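# Place the necklace in the jewelry box's long compartment

## Task

Get the entire necklace into the long compartment of the jewelry box so that it stays there without the robot holding it, then open the gripper and move the arms away.

## Robot and tools

ROBOT. Two arms, left_arm and right_arm, each with six joints (waist, shoulder, elbow, wrist pitch, wrist yaw, wrist roll) and a two-finger gripper. The names are labels only. They do not match the left or right side of any image.

FRAME. Every position uses one shared scene frame, in metres. The origin sits on the table top midway between the arms. +z is up, +x reaches out over the table, and left_arm is on the +y side. Each arm reports end_effector_position, the point between the finger pads just behind the tips, and end_effector_quat_wxyz. The fingers point along the gripper's +z axis and close along its y axis. Reported hand positions can be somewhat wrong, more so at long reach.

execute_actions. Argument "actions" is a list holding zero or one item. An empty list sends nothing and returns the current state with pictures. One item with "rows" is a motion. "rows" holds 1 to 15 rows, and "steps" is 1 to 15 (default 15) control steps of 1/30 s, with at least 9 needed. Each row covers one step, and the last row repeats if there are fewer rows than steps. One item with only "steps" (up to 300) is a wait that sends no command. Optional "pictures": true adds camera images to a motion or wait result. A refused call moves nothing.

ROW LAYOUT. Each row is a single list of 14 numbers, each in [-1, 1], covering both arms even when only one moves. Numbers 1 to 6 are left_arm joint offsets in the order waist, shoulder, elbow, wrist pitch, wrist yaw, wrist roll, and number 7 is its opening. Numbers 8 to 14 give the same seven values for right_arm. Joint numbers are offsets, not poses. They are scaled so 1.0 equals 1.202 rad for waist, 1.258 shoulder, 1.238 elbow, 2.073 wrist pitch, and 2.022 for wrist yaw and wrist roll. They count from the joint angles in the most recent result that lists them. They do not count from the previous row. Before any result in the scene lists angles, and for second or later calls in the same reply, they count from where the arm is when the action begins. All zeros therefore pulls the arm back to that reference, so it is not a way to wait. The opening is absolute: +1 fully open (pad gap 0.087 m), -1 closed.

JOINT RANGES (rad), same for both arms: waist -2.618 to 3.054, shoulder 0.000 to 3.142, elbow 0.000 to 3.142, wrist pitch -1.571 to 1.571, wrist yaw -1.571 to 1.571, wrist roll -2.094 to 2.094. A call aiming a joint more than 0.036 rad outside its range is refused. The true end can differ from the listed one by up to 0.036 rad, and a joint aimed past it is clipped there. "joint sent to its limit" then appears, possibly about an earlier action, but its absence does not prove there is room left.

MOTION. Speed is capped. Each step the target stays within a lead of the measured angle: 0.202 rad waist, 0.258 shoulder, 0.238 elbow, 0.573 wrist pitch, 0.522 wrist yaw and roll. If the targets would put the gripper more than 70 mm from where it is, they are scaled back. Friction can leave a joint about 0.031 rad short, so very small commands may do nothing. The result comes back 9 steps before the action ends. Those steps, and motion toward the last target, continue while you think and write. The arms keep heading to the last target until everything nearly stops or a step is HELD. After that only a new action moves them further, though fingers already moving finish their travel.

GRIPPING. grip_measured shows finger opening on the same scale as your command. Between the extremes, the fingers go where grip_measured would read your number. To hold something, keep commanding below grip_measured: about 0.02 below for a firm grip, less for a lighter one. Each gripper's readings carry a fixed error of about 1 mm. Pads push up to about 20 N. Closing fast can squeeze harder, and sometimes the fingers spring open. Brief outside tugs on held parts or nudges to loose objects can happen.

RESULT LINES. The state line reads `left_arm: …` | `right_arm: …` with poses. Joint positions and Joint velocities give, per arm, the six joints (rad, rad/s) and then the pad gap (m, m/s). Joint torques follow the same joint order and include offsets, scale and noise, so they are rough contact hints. "joint command not followed" means the clearance check changed or blocked some joint targets while the rest ran. HELD flags each step where your row was not fully sent. A MOTOR HOT line appears from 75 °C. At 90 °C that arm pauses 10 s, and at 100 °C it goes limp and drops. Both are reported as OVER-TEMPERATURE FAULT. Avoid long heavy holds.

zoom_image. Arguments: "camera", one of cam_high, cam_low, cam_left_wrist, cam_right_wrist, and "region" [x0, y0, x1, y1] in that camera's pixels from its top-left. The region is at most 504 by 504. It gives a closer view of that camera's latest image. All images are 504x504. Calibration (K, distortion, T_world_to_cam) was supplied. Fixed cameras may be off by a few degrees and millimetres. Wrist camera poses come from the arm's joint readings.

finished_scene. Argument "scene": the number of the current scene. Answering without any tool call ends everything.

AVOID. Knocking or placing anything off the table, letting the arms hit or press each other, dropping or slamming objects, shoving hard, and jerky or needlessly large motions.

Each tool is called after "Emit:" as name(argument=value, ...), one argument or row to a line, values as JSON.

## Session

Emit:
execute_actions(
  actions=[],
)

Scene clock: 0.00 s of 4800.00 s.
left_arm: end_effector_position=(+0.4701, +0.6549, +0.1987) grip_measured=+1.000 end_effector_quat_wxyz=(+0.431, -0.469, +0.633, -0.440) | right_arm: end_effector_position=(+0.5248, -0.5885, +0.3679) grip_measured=+1.000 end_effector_quat_wxyz=(+0.571, +0.471, +0.579, +0.341)
Joint positions: left_arm=[ 0.98   2.203  1.792 -0.108  1.062 -0.97   0.087] | right_arm=[-0.821  1.981  1.971 -0.135 -0.65   1.133  0.087]
Joint velocities: left_arm=[ 0.007 -0.007 -0.007  0.007 -0.022  0.081  0.   ] | right_arm=[-0.017  0.012 -0.002  0.007 -0.051 -0.022  0.   ]
Joint torques (N m, as the arm reports them, + toward a larger angle): no reading
camera_calibration (this result's frames):
cam_left_wrist: T_world_to_cam=[[0.223428, -0.171999, 0.959425, -0.187324], [-0.853529, -0.509865, 0.107363, 0.735342], [0.470711, -0.842885, -0.260724, 0.528664], [0, 0, 0, 1]] pos_world=[0.420641, 0.788308, 0.23861]
cam_right_wrist: T_world_to_cam=[[-0.167903, -0.330325, -0.928813, 0.234102], [-0.694164, 0.708609, -0.126526, 0.851645], [0.69996, 0.623505, -0.348277, 0.264982], [0, 0, 0, 1]] pos_world=[0.445011, -0.691371, 0.417479]

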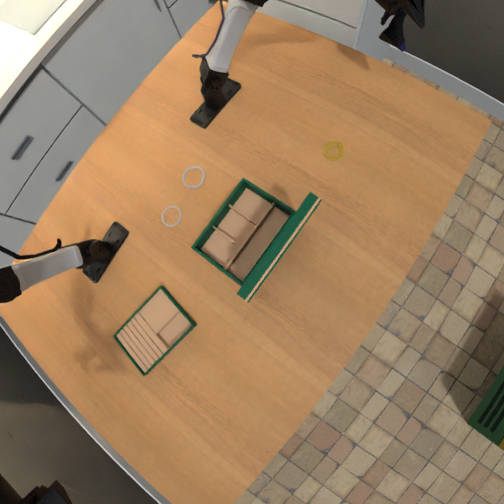

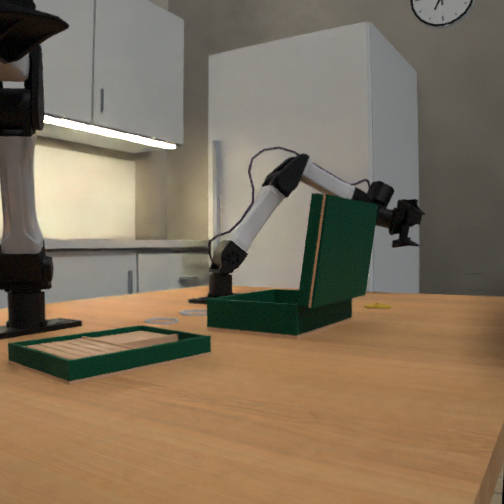

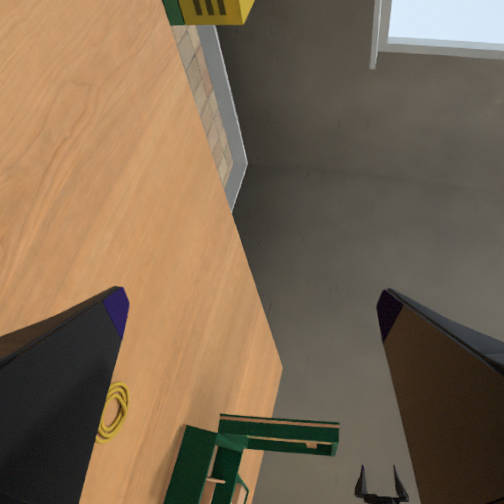

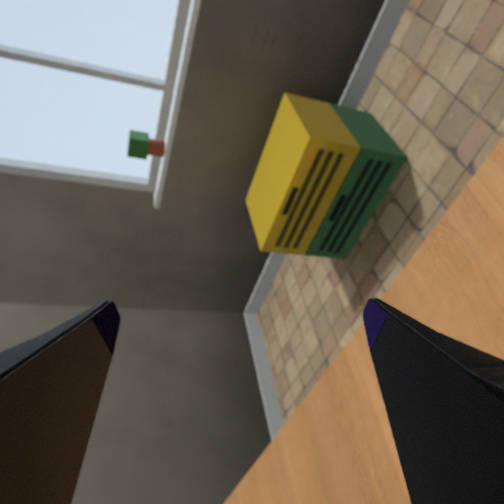

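Emit:
zoom_image(
  camera="cam_high",
  region=[170, 110, 370, 310],
)

Emit:
zoom_image(
  camera="cam_high",
  region=[305, 125, 360, 180],
)

Region (170, 110, 370, 310) of cam_high's 504x504 image, scaled by 2.520, with more detail than that image has.

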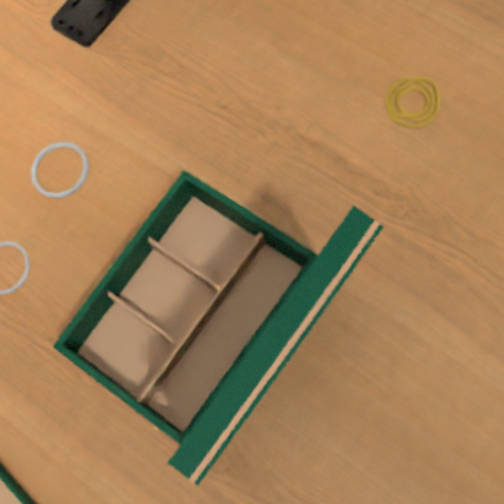

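Region (305, 125, 360, 180) of cam_high's 504x504 image, scaled by 9.164, with more detail than that image has.

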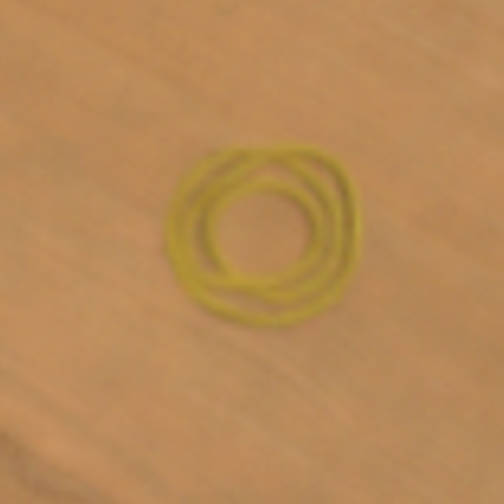

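Emit:
execute_actions(
  actions=[
    {"rows": [[-0.2,0,0.1,-0.15,-0.15,0.15,1,0,0,0,0,0,0,1],[-0.4,0,0.2,-0.3,-0.3,0.3,1,0,0,0,0,0,0,1],[-0.6,0.03,0.3,-0.45,-0.45,0.4,1,0,0,0,0,0,0,1],[-0.708,0.06,0.345,-0.55,-0.525,0.48,1,0,0,0,0,0,0,1],[-0.708,0.09,0.345,-0.639,-0.525,0.48,1,0,0,0,0,0,0,1],[-0.708,0.114,0.345,-0.639,-0.525,0.48,1,0,0,0,0,0,0,1]], "steps": 15},
  ],
)

Emit:
execute_actions(
  actions=[
    {"steps": 40},
  ],
  pictures=true,
)

Scene clock: 4.27 s of 4800.00 s.
left_arm: end_effector_position=(+0.5299, +0.6111, +0.1630) grip_measured=+1.000 end_effector_quat_wxyz=(+0.395, -0.416, +0.793, -0.206) | right_arm: end_effector_position=(+0.5248, -0.5885, +0.3679) grip_measured=+1.000 end_effector_quat_wxyz=(+0.571, +0.471, +0.579, +0.341)
Joint positions: left_arm=[ 0.732  2.277  2.138 -0.644  0.547 -0.486  0.087] | right_arm=[-0.821  1.981  1.971 -0.135 -0.65   1.133  0.087]
Joint velocities: left_arm=[-1.653  0.144  0.955 -1.619 -1.839  1.941  0.   ] | right_arm=[ 0.012  0.002 -0.002 -0.066 -0.007  0.037  0.   ]
Joint torques (N m, as the arm reports them, + toward a larger angle): left_arm=[  1.86 -10.67   5.85   0.64   0.14   0.  ] | right_arm=[  0.03 -10.04   9.6    1.81  -0.01   0.01]
Steps of this call (steps 1 to 90: nothing new was sent; then 1.07 s passed at rest; steps 91 to 96: the first 6 steps of this action). Readings (joint positions):
91: left_arm=[0.967 2.203 1.808 -0.149 1.022 -0.934] | right_arm=[-0.821 1.981 1.971 -0.135 -0.650 1.133]
92: left_arm=[0.941 2.211 1.861 -0.259 0.927 -0.845] | right_arm=[-0.821 1.981 1.971 -0.135 -0.650 1.133]
94: left_arm=[0.847 2.248 2.017 -0.487 0.714 -0.650] | right_arm=[-0.821 1.981 1.971 -0.135 -0.650 1.133]
96: the state above

Scene clock: 5.60 s of 4800.00 s.
left_arm: end_effector_position=(+0.4401, +0.3676, +0.0716) grip_measured=+1.000 end_effector_quat_wxyz=(-0.006, -0.061, +0.998, -0.005) | right_arm: end_effector_position=(+0.5248, -0.5885, +0.3679) grip_measured=+1.000 end_effector_quat_wxyz=(+0.571, +0.471, +0.579, +0.341)
Joint positions: left_arm=[ 0.136  2.355  2.194 -1.423  0.009 -0.006  0.087] | right_arm=[-0.821  1.981  1.971 -0.135 -0.65   1.133  0.087]
Joint velocities: left_arm=[ 0.022  0.012  0.002  0.007 -0.037 -0.051  0.   ] | right_arm=[ 0.002 -0.002 -0.007 -0.007  0.022 -0.037  0.   ]
Joint torques (N m, as the arm reports them, + toward a larger angle): left_arm=[ -0.46 -12.99   7.88   0.22  -0.08   0.04] | right_arm=[  0.02 -10.04   9.58   1.8   -0.01   0.01]
Kept back: nothing.
Steps of this call (steps 1 to 9: the last 9 steps of your previous action; steps 10 to 40: the robot went on to your last target). Readings (joint positions):
1: left_arm=[0.676 2.280 2.162 -0.699 0.486 -0.426] | right_arm=[-0.821 1.981 1.971 -0.135 -0.650 1.133]
2: left_arm=[0.622 2.281 2.175 -0.755 0.432 -0.376] | right_arm=[-0.821 1.981 1.971 -0.135 -0.650 1.133]
4: left_arm=[0.524 2.287 2.186 -0.868 0.344 -0.296] | right_arm=[-0.821 1.981 1.971 -0.135 -0.650 1.133]
8: left_arm=[0.336 2.316 2.188 -1.095 0.202 -0.174] | right_arm=[-0.821 1.981 1.971 -0.135 -0.650 1.133]
40: the state above
camera_calibration (this result's frames):
cam_left_wrist: T_world_to_cam=[[0.125015, -0.992155, 0.000651128, 0.305348], [-0.628101, -0.0786352, 0.774148, 0.271423], [-0.768023, -0.0971894, -0.633004, 0.565196], [0, 0, 0, 1]] pos_world=[0.566392, 0.379227, 0.147451]
cam_right_wrist: T_world_to_cam=[[-0.167903, -0.330325, -0.928813, 0.234102], [-0.694164, 0.708609, -0.126526, 0.851645], [0.69996, 0.623505, -0.348277, 0.264982], [0, 0, 0, 1]] pos_world=[0.445011, -0.691371, 0.417479]

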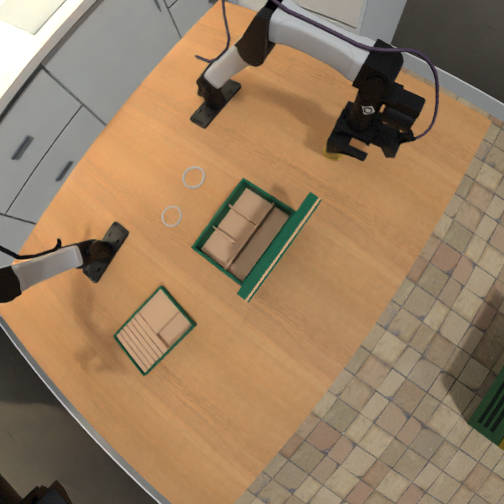

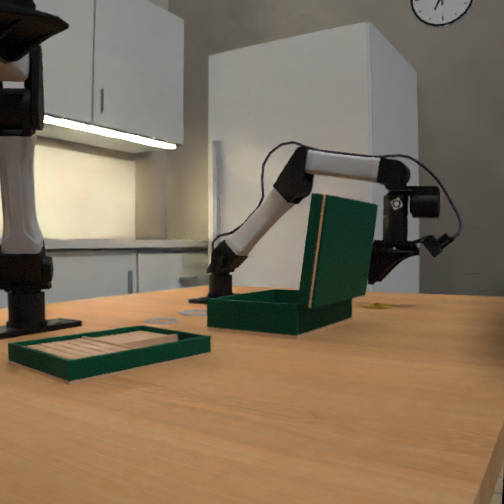

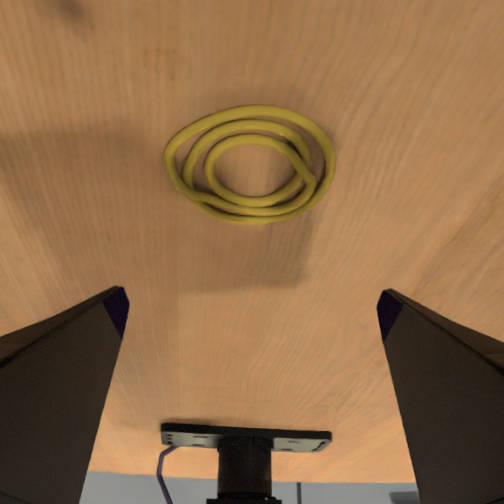

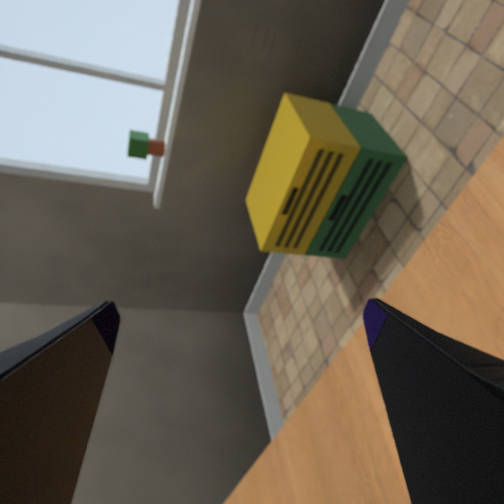

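Emit:
zoom_image(
  camera="cam_left_wrist",
  region=[150, 70, 350, 250],
)

Region (150, 70, 350, 250) of cam_left_wrist's 504x504 image, scaled by 2.520, with more detail than that image has; it fills the top 454 rows of this view, and the rest is white.

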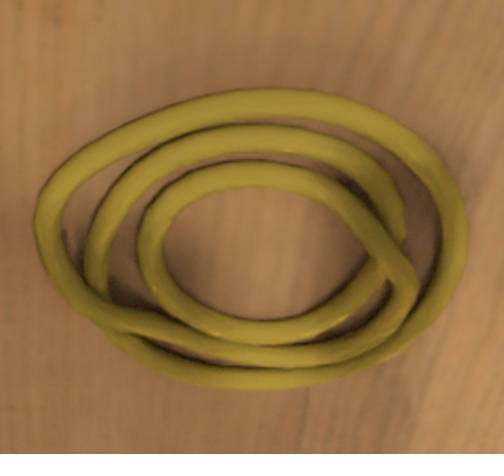

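Emit:
execute_actions(
  actions=[
    {"rows": [[-0.01,0.02,-0.02,0.03,0,0,0.5,0,0,0,0,0,0,1],[-0.02,0.025,-0.03,0.045,0,0,0.1,0,0,0,0,0,0,1],[-0.03,0.03,-0.04,0.06,0,0,-0.17,0,0,0,0,0,0,1],[-0.04,0.035,-0.05,0.07,0,0,-0.17,0,0,0,0,0,0,1],[-0.049,0.04,-0.06,0.077,0,0,-0.17,0,0,0,0,0,0,1],[-0.049,0.044,-0.07,0.077,0,0,-0.17,0,0,0,0,0,0,1],[-0.049,0.047,-0.077,0.077,0,0,-0.17,0,0,0,0,0,0,1]], "steps": 15},
  ],
)

Emit:
execute_actions(
  actions=[
    {"steps": 20},
  ],
  pictures=true,
)

Scene clock: 8.17 s of 4800.00 s.
left_arm: end_effector_position=(+0.4529, +0.3566, +0.0528) grip_measured=-0.167 end_effector_quat_wxyz=(+0.010, -0.046, +0.999, -0.004) | right_arm: end_effector_position=(+0.5248, -0.5885, +0.3679) grip_measured=+1.000 end_effector_quat_wxyz=(+0.571, +0.471, +0.579, +0.341)
Joint positions: left_arm=[ 0.107  2.37   2.152 -1.333  0.009 -0.006  0.036] | right_arm=[-0.821  1.981  1.971 -0.135 -0.65   1.133  0.087]
Joint velocities: left_arm=[-0.32   0.203 -0.349  0.403 -0.095 -0.051 -0.005] | right_arm=[ 0.007  0.002 -0.007  0.051  0.022 -0.037  0.   ]
Joint torques (N m, as the arm reports them, + toward a larger angle): left_arm=[ -0.75 -10.65   4.19   0.33   0.05  -0.06] | right_arm=[  0.06 -10.04   9.58   1.81  -0.01   0.02]
Steps of this call (steps 1 to 15: the robot went on to your last target; steps 16 to 71: nothing new was sent; steps 72 to 77: the first 6 steps of this action). Readings (joint positions):
72: left_arm=[0.136 2.355 2.193 -1.419 0.009 -0.006] | right_arm=[-0.821 1.981 1.971 -0.135 -0.650 1.133]
73: left_arm=[0.134 2.355 2.188 -1.407 0.009 -0.006] | right_arm=[-0.821 1.981 1.971 -0.135 -0.650 1.133]
75: left_arm=[0.125 2.358 2.173 -1.371 0.009 -0.006] | right_arm=[-0.821 1.981 1.971 -0.135 -0.650 1.133]
77: the state above

Scene clock: 8.83 s of 4800.00 s.
left_arm: end_effector_position=(+0.4518, +0.3422, +0.0212) grip_measured=-0.170 end_effector_quat_wxyz=(-0.011, -0.030, +0.999, -0.005) | right_arm: end_effector_position=(+0.5248, -0.5885, +0.3679) grip_measured=+1.000 end_effector_quat_wxyz=(+0.571, +0.471, +0.579, +0.341)
Joint positions: left_arm=[ 0.073  2.419  2.106 -1.28   0.009 -0.006  0.036] | right_arm=[-0.821  1.981  1.971 -0.135 -0.65   1.133  0.087]
Joint velocities: left_arm=[-0.002 -0.007  0.002 -0.022  0.007  0.051  0.001] | right_arm=[-0.007  0.002  0.007  0.051 -0.037 -0.007  0.   ]
Joint torques (N m, as the arm reports them, + toward a larger angle): left_arm=[  0.55 -13.17   5.55   0.42   0.06  -0.04] | right_arm=[  0.01 -10.03   9.56   1.8   -0.02   0.01]
Kept back: nothing.
Steps of this call (steps 1 to 9: the last 9 steps of your previous action; steps 10 to 20: the robot went on to your last target). Readings (joint positions):
1: left_arm=[0.096 2.378 2.140 -1.320 0.009 -0.006] | right_arm=[-0.821 1.981 1.971 -0.135 -0.650 1.133]
2: left_arm=[0.087 2.387 2.129 -1.310 0.009 -0.006] | right_arm=[-0.821 1.981 1.971 -0.135 -0.650 1.133]
4: left_arm=[0.075 2.405 2.115 -1.300 0.009 -0.006] | right_arm=[-0.821 1.981 1.971 -0.135 -0.650 1.133]
8: left_arm=[0.073 2.419 2.106 -1.291 0.009 -0.006] | right_arm=[-0.821 1.981 1.971 -0.135 -0.650 1.133]
20: the state above
camera_calibration (this result's frames):
cam_left_wrist: T_world_to_cam=[[0.0619841, -0.998077, 0.000580891, 0.309252], [-0.625015, -0.0383618, 0.77967, 0.300519], [-0.778148, -0.0486902, -0.626191, 0.527599], [0, 0, 0, 1]] pos_world=[0.57921, 0.345875, 0.0958928]
cam_right_wrist: T_world_to_cam=[[-0.167903, -0.330325, -0.928813, 0.234102], [-0.694164, 0.708609, -0.126526, 0.851645], [0.69996, 0.623505, -0.348277, 0.264982], [0, 0, 0, 1]] pos_world=[0.445011, -0.691371, 0.417479]

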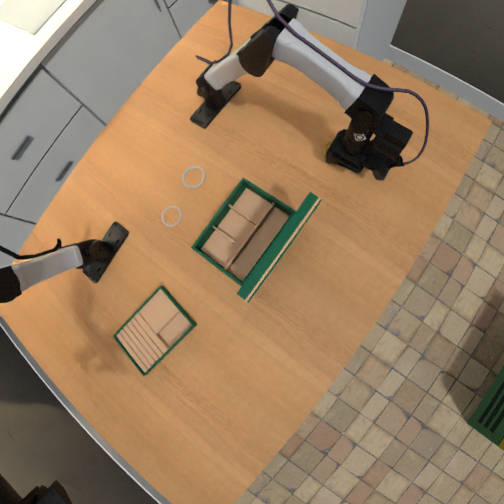

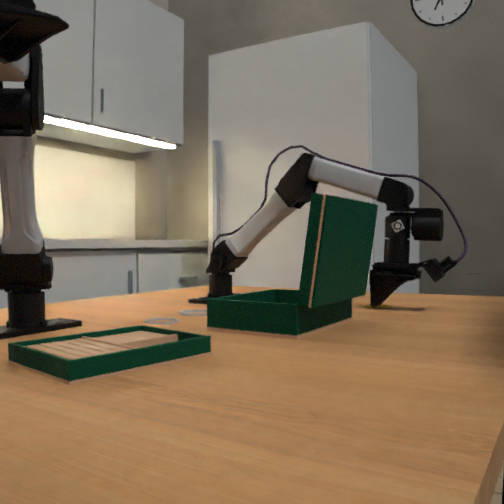

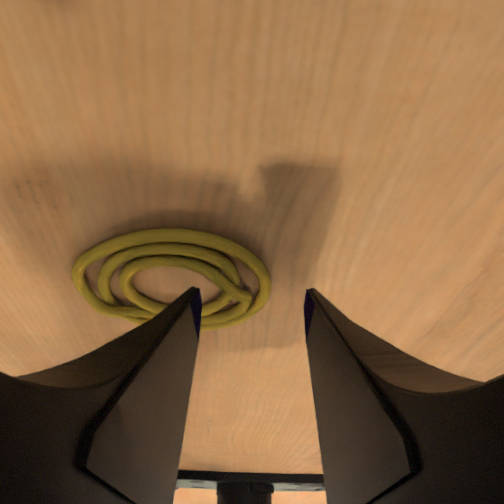

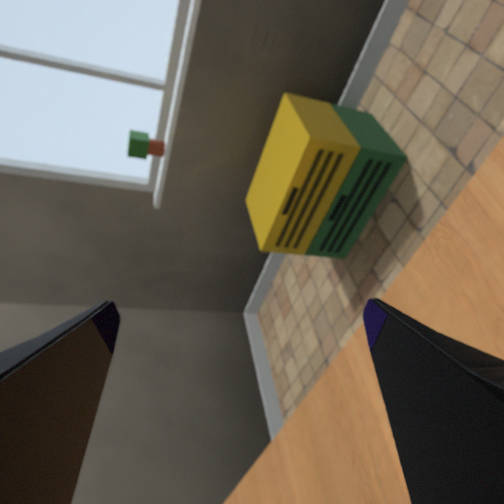

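Emit:
execute_actions(
  actions=[],
)

Scene clock: 10.33 s of 4800.00 s.
left_arm: end_effector_position=(+0.4519, +0.3423, +0.0212) grip_measured=-0.170 end_effector_quat_wxyz=(-0.011, -0.030, +0.999, -0.005) | right_arm: end_effector_position=(+0.5248, -0.5885, +0.3679) grip_measured=+1.000 end_effector_quat_wxyz=(+0.571, +0.471, +0.579, +0.341)
Joint positions: left_arm=[ 0.073  2.419  2.106 -1.279  0.009 -0.006  0.036] | right_arm=[-0.821  1.981  1.971 -0.135 -0.65   1.133  0.087]
Joint velocities: left_arm=[-0.007 -0.007  0.022  0.007  0.007 -0.037  0.001] | right_arm=[ 0.007  0.002 -0.012 -0.11  -0.037  0.007  0.   ]
Joint torques (N m, as the arm reports them, + toward a larger angle): left_arm=[  0.53 -13.23   5.56   0.42   0.06  -0.05] | right_arm=[  0.03 -10.03   9.55   1.8   -0.02   0.02]
Kept back: nothing.
Steps of this call (steps 1 to 15: the robot went on to your last target; steps 16 to 45: nothing new was sent). Readings (joint positions):
1: left_arm=[0.073 2.419 2.106 -1.280 0.009 -0.006] | right_arm=[-0.821 1.981 1.971 -0.135 -0.650 1.133]
2: left_arm=[0.073 2.419 2.106 -1.280 0.009 -0.006] | right_arm=[-0.821 1.981 1.971 -0.135 -0.650 1.133]
4: left_arm=[0.073 2.419 2.106 -1.279 0.009 -0.006] | right_arm=[-0.821 1.981 1.971 -0.135 -0.650 1.133]
8: left_arm=[0.073 2.419 2.106 -1.279 0.009 -0.006] | right_arm=[-0.821 1.981 1.971 -0.135 -0.650 1.133]
45: the state above
All arms were judged still, so your last target was given up. Only a new action makes them travel on or press farther. Fingers that are still opening or closing keep moving.
camera_calibration (this result's frames):
cam_left_wrist: T_world_to_cam=[[0.0619839, -0.998077, 0.000584165, 0.309252], [-0.625312, -0.0383777, 0.779431, 0.300737], [-0.77791, -0.0486774, -0.626488, 0.527556], [0, 0, 0, 1]] pos_world=[0.579277, 0.345879, 0.0959235]
cam_right_wrist: T_world_to_cam=[[-0.167903, -0.330325, -0.928813, 0.234102], [-0.694164, 0.708609, -0.126526, 0.851645], [0.69996, 0.623505, -0.348277, 0.264982], [0, 0, 0, 1]] pos_world=[0.445011, -0.691371, 0.417479]

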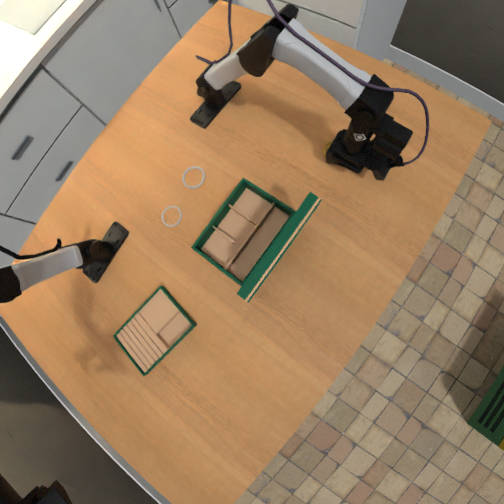

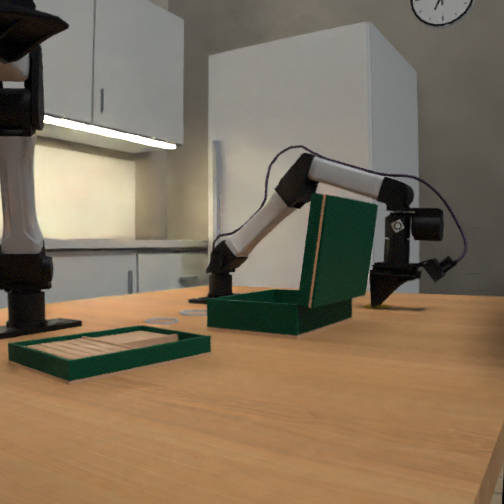

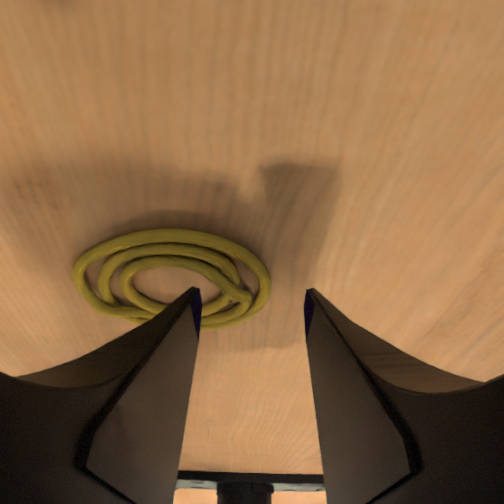

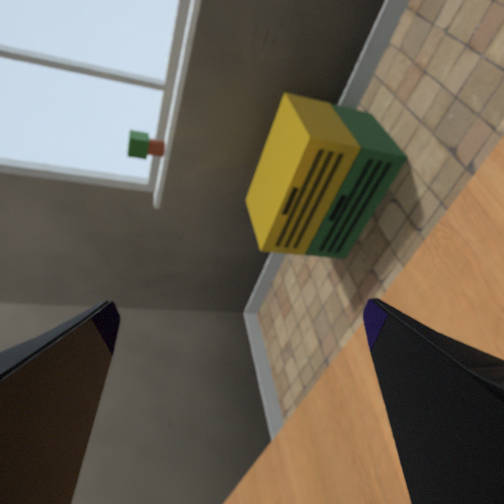

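Emit:
execute_actions(
  actions=[
    {"rows": [[0,0.01,0,0.005,0,0,-0.17,0,0,0,0,0,0,1],[0,0.02,0,0.008,0,0,-0.17,0,0,0,0,0,0,1],[0,0.03,0,0.012,0,0,-0.17,0,0,0,0,0,0,1]], "steps": 15},
  ],
  pictures=true,
)

Emit:
execute_actions(
  actions=[],
)

Scene clock: 11.63 s of 4800.00 s.
left_arm: end_effector_position=(+0.4519, +0.3423, +0.0146) grip_measured=-0.170 end_effector_quat_wxyz=(-0.015, -0.030, +0.999, -0.005) | right_arm: end_effector_position=(+0.5248, -0.5885, +0.3679) grip_measured=+1.000 end_effector_quat_wxyz=(+0.571, +0.471, +0.579, +0.341)
Joint positions: left_arm=[ 0.073  2.435  2.106 -1.273  0.009 -0.006  0.036] | right_arm=[-0.821  1.981  1.971 -0.135 -0.65   1.133  0.087]
Joint velocities: left_arm=[-0.002  0.002 -0.007  0.051  0.081 -0.037 -0.   ] | right_arm=[-0.017 -0.012  0.002 -0.051 -0.037  0.007  0.   ]
Joint torques (N m, as the arm reports them, + toward a larger angle): left_arm=[  0.1  -11.31   5.89   0.45   0.03  -0.02] | right_arm=[  0.04 -10.03   9.59   1.8   -0.01   0.01]
Steps of this call (steps 1 to 33: nothing new was sent; steps 34 to 39: the first 6 steps of this action). Readings (joint positions):
34: left_arm=[0.073 2.419 2.106 -1.279 0.009 -0.006] | right_arm=[-0.821 1.981 1.971 -0.135 -0.650 1.133]
35: left_arm=[0.073 2.420 2.106 -1.279 0.009 -0.006] | right_arm=[-0.821 1.981 1.971 -0.135 -0.650 1.133]
37: left_arm=[0.073 2.426 2.106 -1.275 0.009 -0.006] | right_arm=[-0.821 1.981 1.971 -0.135 -0.650 1.133]
39: the state above
camera_calibration (this result's frames):
cam_left_wrist: T_world_to_cam=[[0.061989, -0.998077, 0.000502301, 0.309254], [-0.617861, -0.0379791, 0.78537, 0.302296], [-0.78384, -0.0489947, -0.619026, 0.526122], [0, 0, 0, 1]] pos_world=[0.580003, 0.345917, 0.0881137]
cam_right_wrist: T_world_to_cam=[[-0.167903, -0.330325, -0.928813, 0.234102], [-0.694164, 0.708609, -0.126526, 0.851645], [0.69996, 0.623505, -0.348277, 0.264982], [0, 0, 0, 1]] pos_world=[0.445011, -0.691371, 0.417479]

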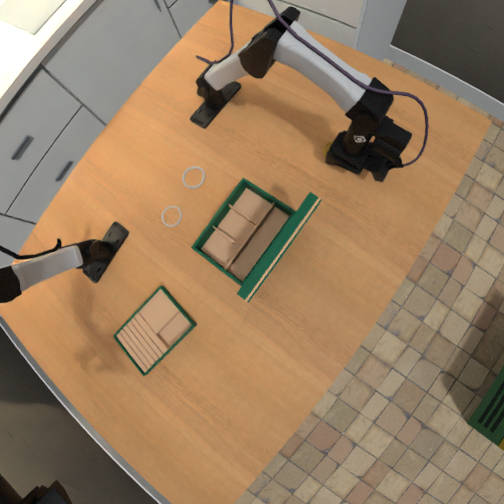

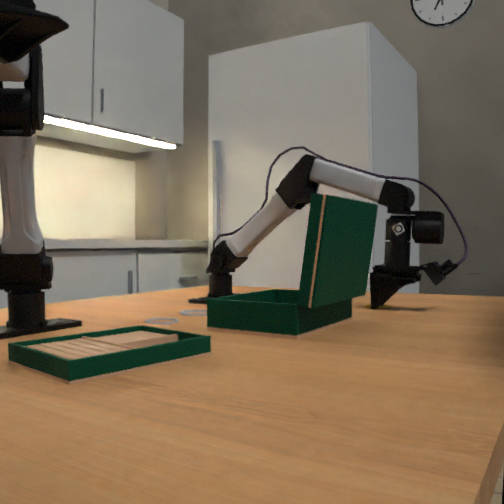

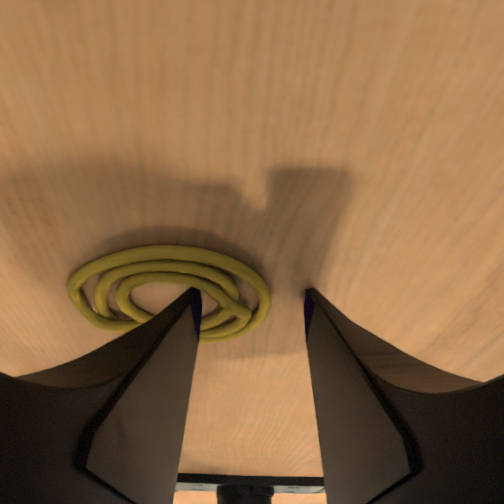

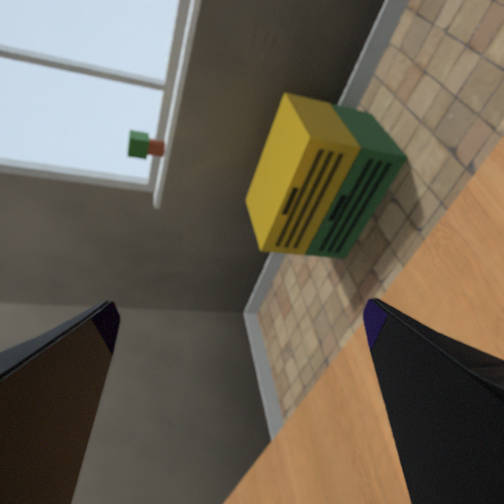

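Scene clock: 11.93 s of 4800.00 s.
left_arm: end_effector_position=(+0.4522, +0.3423, +0.0145) grip_measured=-0.170 end_effector_quat_wxyz=(-0.015, -0.030, +0.999, -0.005) | right_arm: end_effector_position=(+0.5248, -0.5885, +0.3679) grip_measured=+1.000 end_effector_quat_wxyz=(+0.571, +0.471, +0.579, +0.341)
Joint positions: left_arm=[ 0.073  2.435  2.106 -1.272  0.009 -0.006  0.036] | right_arm=[-0.821  1.981  1.971 -0.135 -0.65   1.133  0.087]
Joint velocities: left_arm=[-0.002  0.002 -0.007 -0.037  0.007  0.022  0.   ] | right_arm=[ 0.002 -0.007 -0.007 -0.022 -0.007  0.051  0.   ]
Joint torques (N m, as the arm reports them, + toward a larger angle): left_arm=[  0.12 -11.24   6.15   0.4    0.06  -0.04] | right_arm=[  0.04 -10.02   9.58   1.8   -0.01   0.02]
Kept back: nothing.
Steps of this call (steps 1 to 9: the last 9 steps of your previous action). Readings (joint positions):
1: left_arm=[0.073 2.435 2.106 -1.272 0.009 -0.006] | right_arm=[-0.821 1.981 1.971 -0.135 -0.650 1.133]
2: left_arm=[0.073 2.435 2.106 -1.272 0.009 -0.006] | right_arm=[-0.821 1.981 1.971 -0.135 -0.650 1.133]
4: left_arm=[0.073 2.435 2.106 -1.272 0.009 -0.006] | right_arm=[-0.821 1.981 1.971 -0.135 -0.650 1.133]
8: left_arm=[0.073 2.435 2.106 -1.272 0.009 -0.006] | right_arm=[-0.821 1.981 1.971 -0.135 -0.650 1.133]
9: the state above
camera_calibration (this result's frames):
cam_left_wrist: T_world_to_cam=[[0.0619885, -0.998077, 0.000512127, 0.309252], [-0.618758, -0.0380271, 0.784661, 0.302949], [-0.783132, -0.0489568, -0.619925, 0.52599], [0, 0, 0, 1]] pos_world=[0.580202, 0.345928, 0.088204]
cam_right_wrist: T_world_to_cam=[[-0.167903, -0.330325, -0.928813, 0.234102], [-0.694164, 0.708609, -0.126526, 0.851645], [0.69996, 0.623505, -0.348277, 0.264982], [0, 0, 0, 1]] pos_world=[0.445011, -0.691371, 0.417479]

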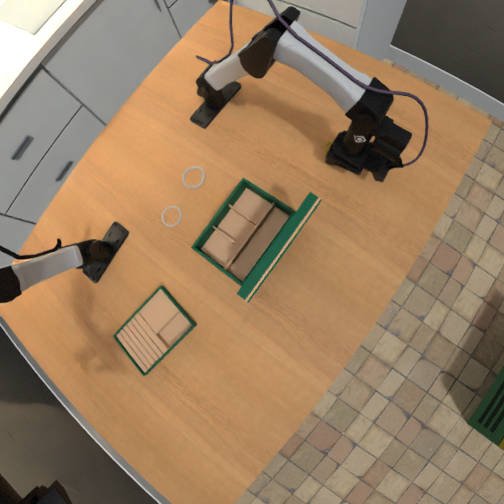

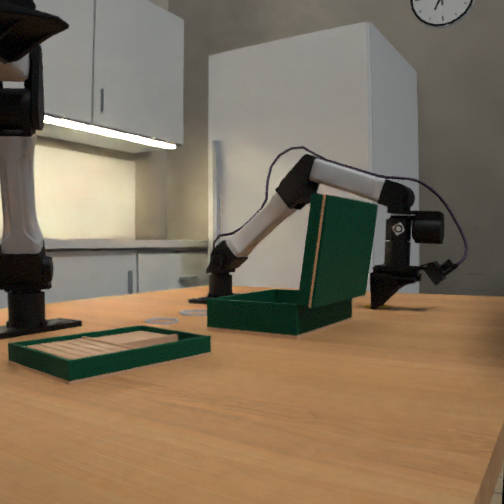

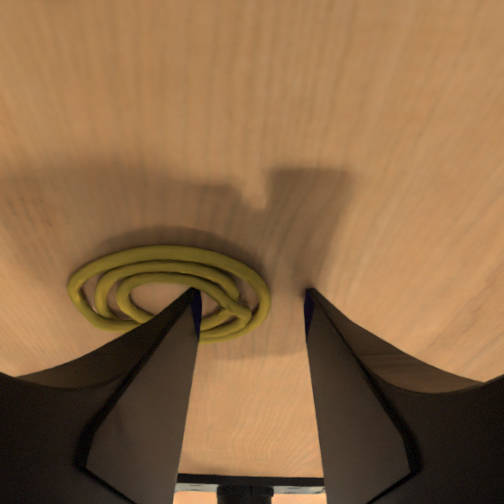

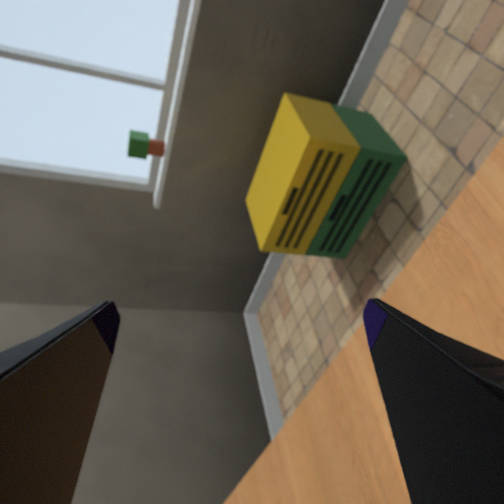

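Emit:
execute_actions(
  actions=[
    {"rows": [[0,0.015,0,0,0,0,-0.25,0,0,0,0,0,0,1],[0,0.015,0,0,0,0,-0.32,0,0,0,0,0,0,1],[0,0.015,0,0,0,0,-0.39,0,0,0,0,0,0,1],[0,0.015,0,0,0,0,-0.46,0,0,0,0,0,0,1],[0,0.015,0,0,0,0,-0.53,0,0,0,0,0,0,1],[0,0.015,0,0,0,0,-0.6,0,0,0,0,0,0,1],[0,0.015,0,0,0,0,-0.65,0,0,0,0,0,0,1],[0,0.015,0,0,0,0,-0.7,0,0,0,0,0,0,1],[0,0.015,0,0,0,0,-0.74,0,0,0,0,0,0,1],[0,0.015,0,0,0,0,-0.78,0,0,0,0,0,0,1],[0,0.015,0,0,0,0,-0.8,0,0,0,0,0,0,1]], "steps": 15},
  ],
)

Emit:
execute_actions(
  actions=[],
)

Scene clock: 12.77 s of 4800.00 s.
left_arm: end_effector_position=(+0.4512, +0.3422, +0.0147) grip_measured=-0.566 end_effector_quat_wxyz=(-0.017, -0.030, +0.999, -0.005) | right_arm: end_effector_position=(+0.5248, -0.5885, +0.3679) grip_measured=+1.000 end_effector_quat_wxyz=(+0.571, +0.471, +0.579, +0.341)
Joint positions: left_arm=[ 0.073  2.435  2.106 -1.276  0.009 -0.006  0.019] | right_arm=[-0.821  1.981  1.971 -0.135 -0.65   1.133  0.087]
Joint velocities: left_arm=[-0.007 -0.012 -0.022 -0.037 -0.007 -0.051 -0.059] | right_arm=[ 0.002 -0.002  0.002  0.066 -0.007 -0.022  0.   ]
Joint torques (N m, as the arm reports them, + toward a larger angle): left_arm=[  0.09 -11.41   6.06   0.33   0.05  -0.04] | right_arm=[  0.03 -10.03   9.59   1.8   -0.02   0.02]
Steps of this call (steps 1 to 15: the robot went on to your last target; steps 16 to 19: nothing new was sent; steps 20 to 25: the first 6 steps of this action). Readings (joint positions):
20: left_arm=[0.073 2.435 2.106 -1.272 0.009 -0.006] | right_arm=[-0.821 1.981 1.971 -0.135 -0.650 1.133]
21: left_arm=[0.073 2.435 2.106 -1.273 0.009 -0.006] | right_arm=[-0.821 1.981 1.971 -0.135 -0.650 1.133]
23: left_arm=[0.073 2.435 2.106 -1.275 0.009 -0.006] | right_arm=[-0.821 1.981 1.971 -0.135 -0.650 1.133]
25: the state above

Scene clock: 13.07 s of 4800.00 s.
left_arm: end_effector_position=(+0.4509, +0.3422, +0.0148) grip_measured=-0.799 end_effector_quat_wxyz=(-0.018, -0.030, +0.999, -0.005) | right_arm: end_effector_position=(+0.5248, -0.5885, +0.3679) grip_measured=+1.000 end_effector_quat_wxyz=(+0.571, +0.471, +0.579, +0.341)
Joint positions: left_arm=[ 0.073  2.435  2.106 -1.277  0.009 -0.006  0.009] | right_arm=[-0.821  1.981  1.971 -0.135 -0.65   1.133  0.087]
Joint velocities: left_arm=[ 0.002 -0.007 -0.007  0.022  0.037 -0.081 -0.001] | right_arm=[-0.012 -0.007  0.002  0.037 -0.022 -0.022  0.   ]
Joint torques (N m, as the arm reports them, + toward a larger angle): left_arm=[  0.14 -11.52   6.07   0.31   0.04  -0.04] | right_arm=[  0.05 -10.02   9.57   1.81  -0.01   0.01]
Kept back: nothing.
Steps of this call (steps 1 to 9: the last 9 steps of your previous action). Readings (joint positions):
1: left_arm=[0.073 2.435 2.106 -1.276 0.009 -0.006] | right_arm=[-0.821 1.981 1.971 -0.135 -0.650 1.133]
2: left_arm=[0.073 2.435 2.106 -1.277 0.009 -0.006] | right_arm=[-0.821 1.981 1.971 -0.135 -0.650 1.133]
4: left_arm=[0.073 2.435 2.106 -1.277 0.009 -0.006] | right_arm=[-0.821 1.981 1.971 -0.135 -0.650 1.133]
8: left_arm=[0.073 2.435 2.106 -1.277 0.009 -0.006] | right_arm=[-0.821 1.981 1.971 -0.135 -0.650 1.133]
9: the state above
camera_calibration (this result's frames):
cam_left_wrist: T_world_to_cam=[[0.0619911, -0.998077, 0.000466265, 0.309263], [-0.614564, -0.0378028, 0.787961, 0.299903], [-0.786427, -0.0491331, -0.615726, 0.5266], [0, 0, 0, 1]] pos_world=[0.57927, 0.345878, 0.0877848]
cam_right_wrist: T_world_to_cam=[[-0.167903, -0.330325, -0.928813, 0.234102], [-0.694164, 0.708609, -0.126526, 0.851645], [0.69996, 0.623505, -0.348277, 0.264982], [0, 0, 0, 1]] pos_world=[0.445011, -0.691371, 0.417479]

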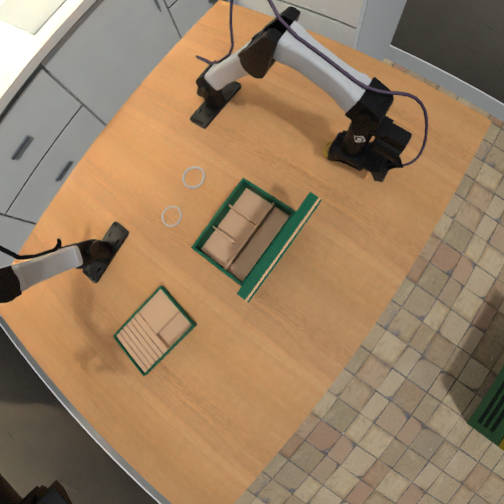

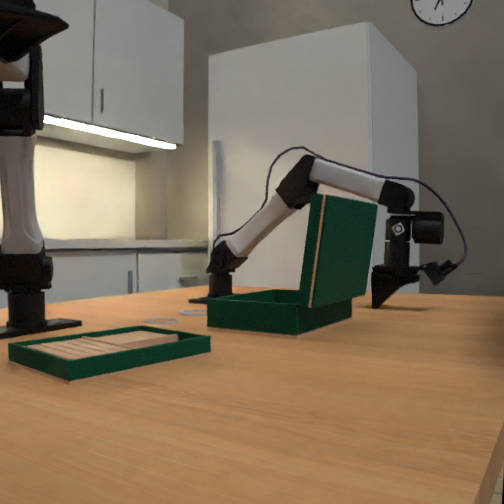

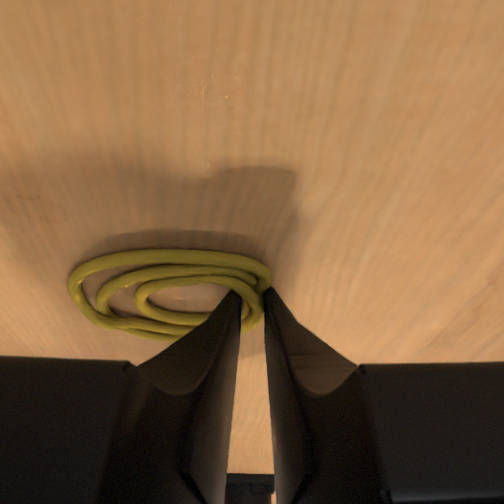

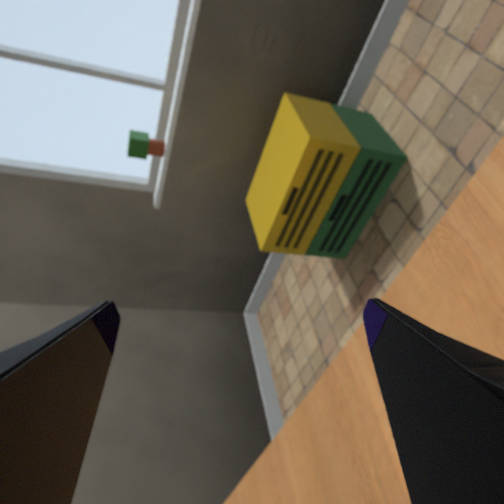

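Emit:
execute_actions(
  actions=[
    {"rows": [[0,0.015,0,0,0,0,-0.82,0,0,0,0,0,0,1],[0,0.015,0,0,0,0,-0.84,0,0,0,0,0,0,1],[0,0.015,0,0,0,0,-0.86,0,0,0,0,0,0,1],[0,0.015,0,0,0,0,-0.88,0,0,0,0,0,0,1],[0,0.015,0,0,0,0,-0.9,0,0,0,0,0,0,1],[0,0.015,0,0,0,0,-0.92,0,0,0,0,0,0,1],[0,0.015,0,0,0,0,-0.94,0,0,0,0,0,0,1],[0,0.015,0,0,0,0,-0.96,0,0,0,0,0,0,1]], "steps": 15},
  ],
)

Emit:
execute_actions(
  actions=[],
)

Emit:
zoom_image(
  camera="cam_left_wrist",
  region=[150, 220, 330, 380],
)

Scene clock: 13.90 s of 4800.00 s.
left_arm: end_effector_position=(+0.4507, +0.3422, +0.0148) grip_measured=-0.841 end_effector_quat_wxyz=(-0.018, -0.030, +0.999, -0.005) | right_arm: end_effector_position=(+0.5248, -0.5885, +0.3679) grip_measured=+1.000 end_effector_quat_wxyz=(+0.571, +0.471, +0.579, +0.341)
Joint positions: left_arm=[ 0.073  2.435  2.106 -1.278  0.009 -0.006  0.007] | right_arm=[-0.821  1.981  1.971 -0.135 -0.65   1.133  0.087]
Joint velocities: left_arm=[-0.012  0.002  0.002 -0.037 -0.095 -0.095 -0.001] | right_arm=[ 0.002 -0.007 -0.002 -0.007 -0.051 -0.051  0.   ]
Joint torques (N m, as the arm reports them, + toward a larger angle): left_arm=[  0.14 -11.48   6.06   0.24   0.06  -0.04] | right_arm=[  0.04 -10.03   9.6    1.8   -0.01   0.02]
Steps of this call (steps 1 to 15: the robot went on to your last target; steps 16 to 19: nothing new was sent; steps 20 to 25: the first 6 steps of this action). Readings (joint positions):
20: left_arm=[0.073 2.435 2.106 -1.278 0.009 -0.006] | right_arm=[-0.821 1.981 1.971 -0.135 -0.650 1.133]
21: left_arm=[0.073 2.435 2.106 -1.278 0.009 -0.006] | right_arm=[-0.821 1.981 1.971 -0.135 -0.650 1.133]
23: left_arm=[0.073 2.435 2.106 -1.278 0.009 -0.006] | right_arm=[-0.821 1.981 1.971 -0.135 -0.650 1.133]
25: the state above

Scene clock: 14.20 s of 4800.00 s.
left_arm: end_effector_position=(+0.4507, +0.3422, +0.0148) grip_measured=-0.841 end_effector_quat_wxyz=(-0.018, -0.030, +0.999, -0.005) | right_arm: end_effector_position=(+0.5248, -0.5885, +0.3679) grip_measured=+1.000 end_effector_quat_wxyz=(+0.571, +0.471, +0.579, +0.341)
Joint positions: left_arm=[ 0.073  2.435  2.106 -1.278  0.009 -0.006  0.007] | right_arm=[-0.821  1.981  1.971 -0.135 -0.65   1.133  0.087]
Joint velocities: left_arm=[ 0.002 -0.012 -0.017 -0.007 -0.037  0.022 -0.001] | right_arm=[ 0.002 -0.007  0.002 -0.007 -0.095 -0.007  0.   ]
Joint torques (N m, as the arm reports them, + toward a larger angle): left_arm=[  0.14 -11.52   6.06   0.28   0.06  -0.04] | right_arm=[  0.02 -10.02   9.59   1.8   -0.02   0.02]
Kept back: nothing.
Steps of this call (steps 1 to 9: the last 9 steps of your previous action). Readings (joint positions):
1: left_arm=[0.073 2.435 2.106 -1.278 0.009 -0.006] | right_arm=[-0.821 1.981 1.971 -0.135 -0.650 1.133]
2: left_arm=[0.073 2.435 2.106 -1.278 0.009 -0.006] | right_arm=[-0.821 1.981 1.971 -0.135 -0.650 1.133]
4: left_arm=[0.073 2.435 2.106 -1.278 0.009 -0.006] | right_arm=[-0.821 1.981 1.971 -0.135 -0.650 1.133]
8: left_arm=[0.073 2.435 2.106 -1.278 0.009 -0.006] | right_arm=[-0.821 1.981 1.971 -0.135 -0.650 1.133]
9: the state above
camera_calibration (this result's frames):
cam_left_wrist: T_world_to_cam=[[0.0619914, -0.998077, 0.000459712, 0.309264], [-0.613964, -0.0377707, 0.78843, 0.299468], [-0.786896, -0.0491581, -0.615124, 0.526685], [0, 0, 0, 1]] pos_world=[0.579137, 0.345871, 0.0877254]
cam_right_wrist: T_world_to_cam=[[-0.167903, -0.330325, -0.928813, 0.234102], [-0.694164, 0.708609, -0.126526, 0.851645], [0.69996, 0.623505, -0.348277, 0.264982], [0, 0, 0, 1]] pos_world=[0.445011, -0.691371, 0.417479]

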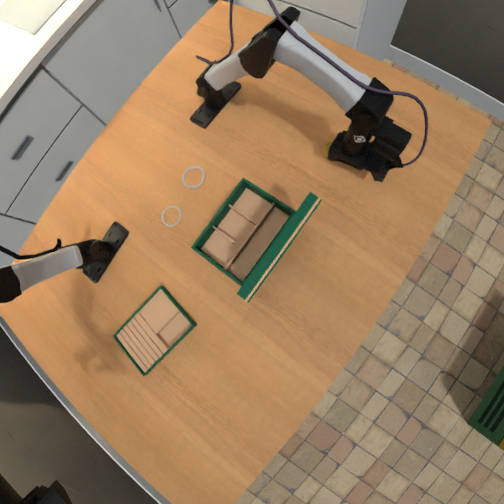

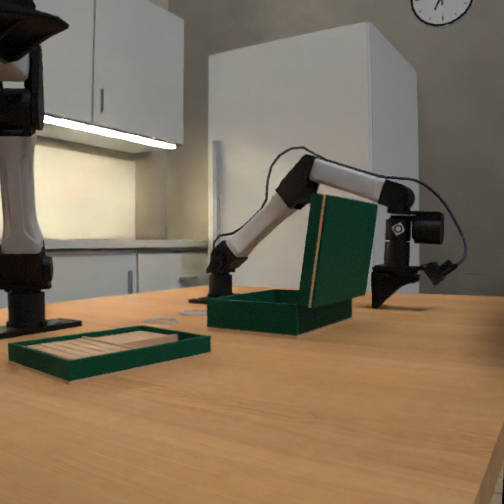

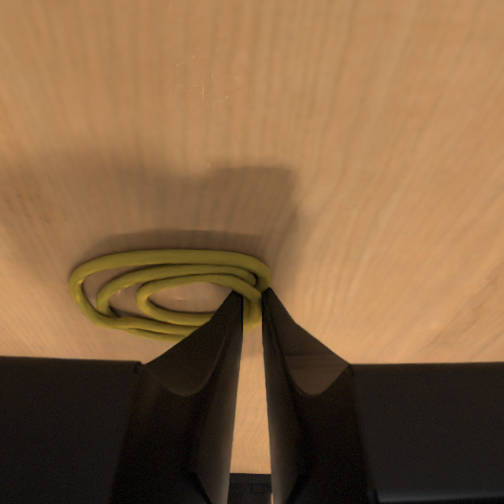

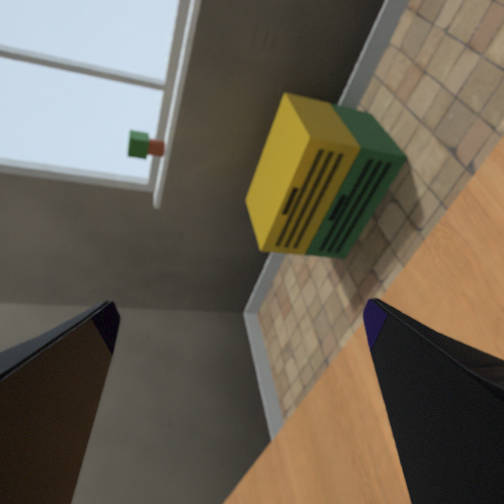

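Region (150, 220, 330, 380) of cam_left_wrist's 504x504 image, scaled by 2.800, with more detail than that image has.

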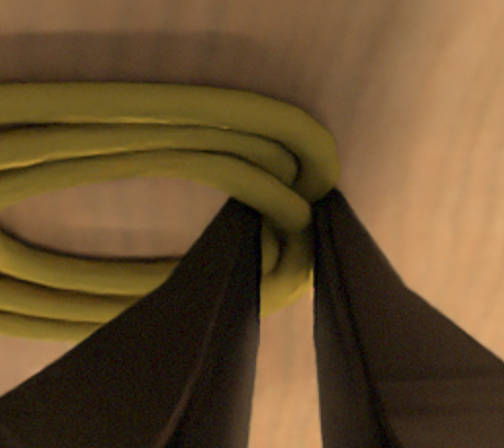

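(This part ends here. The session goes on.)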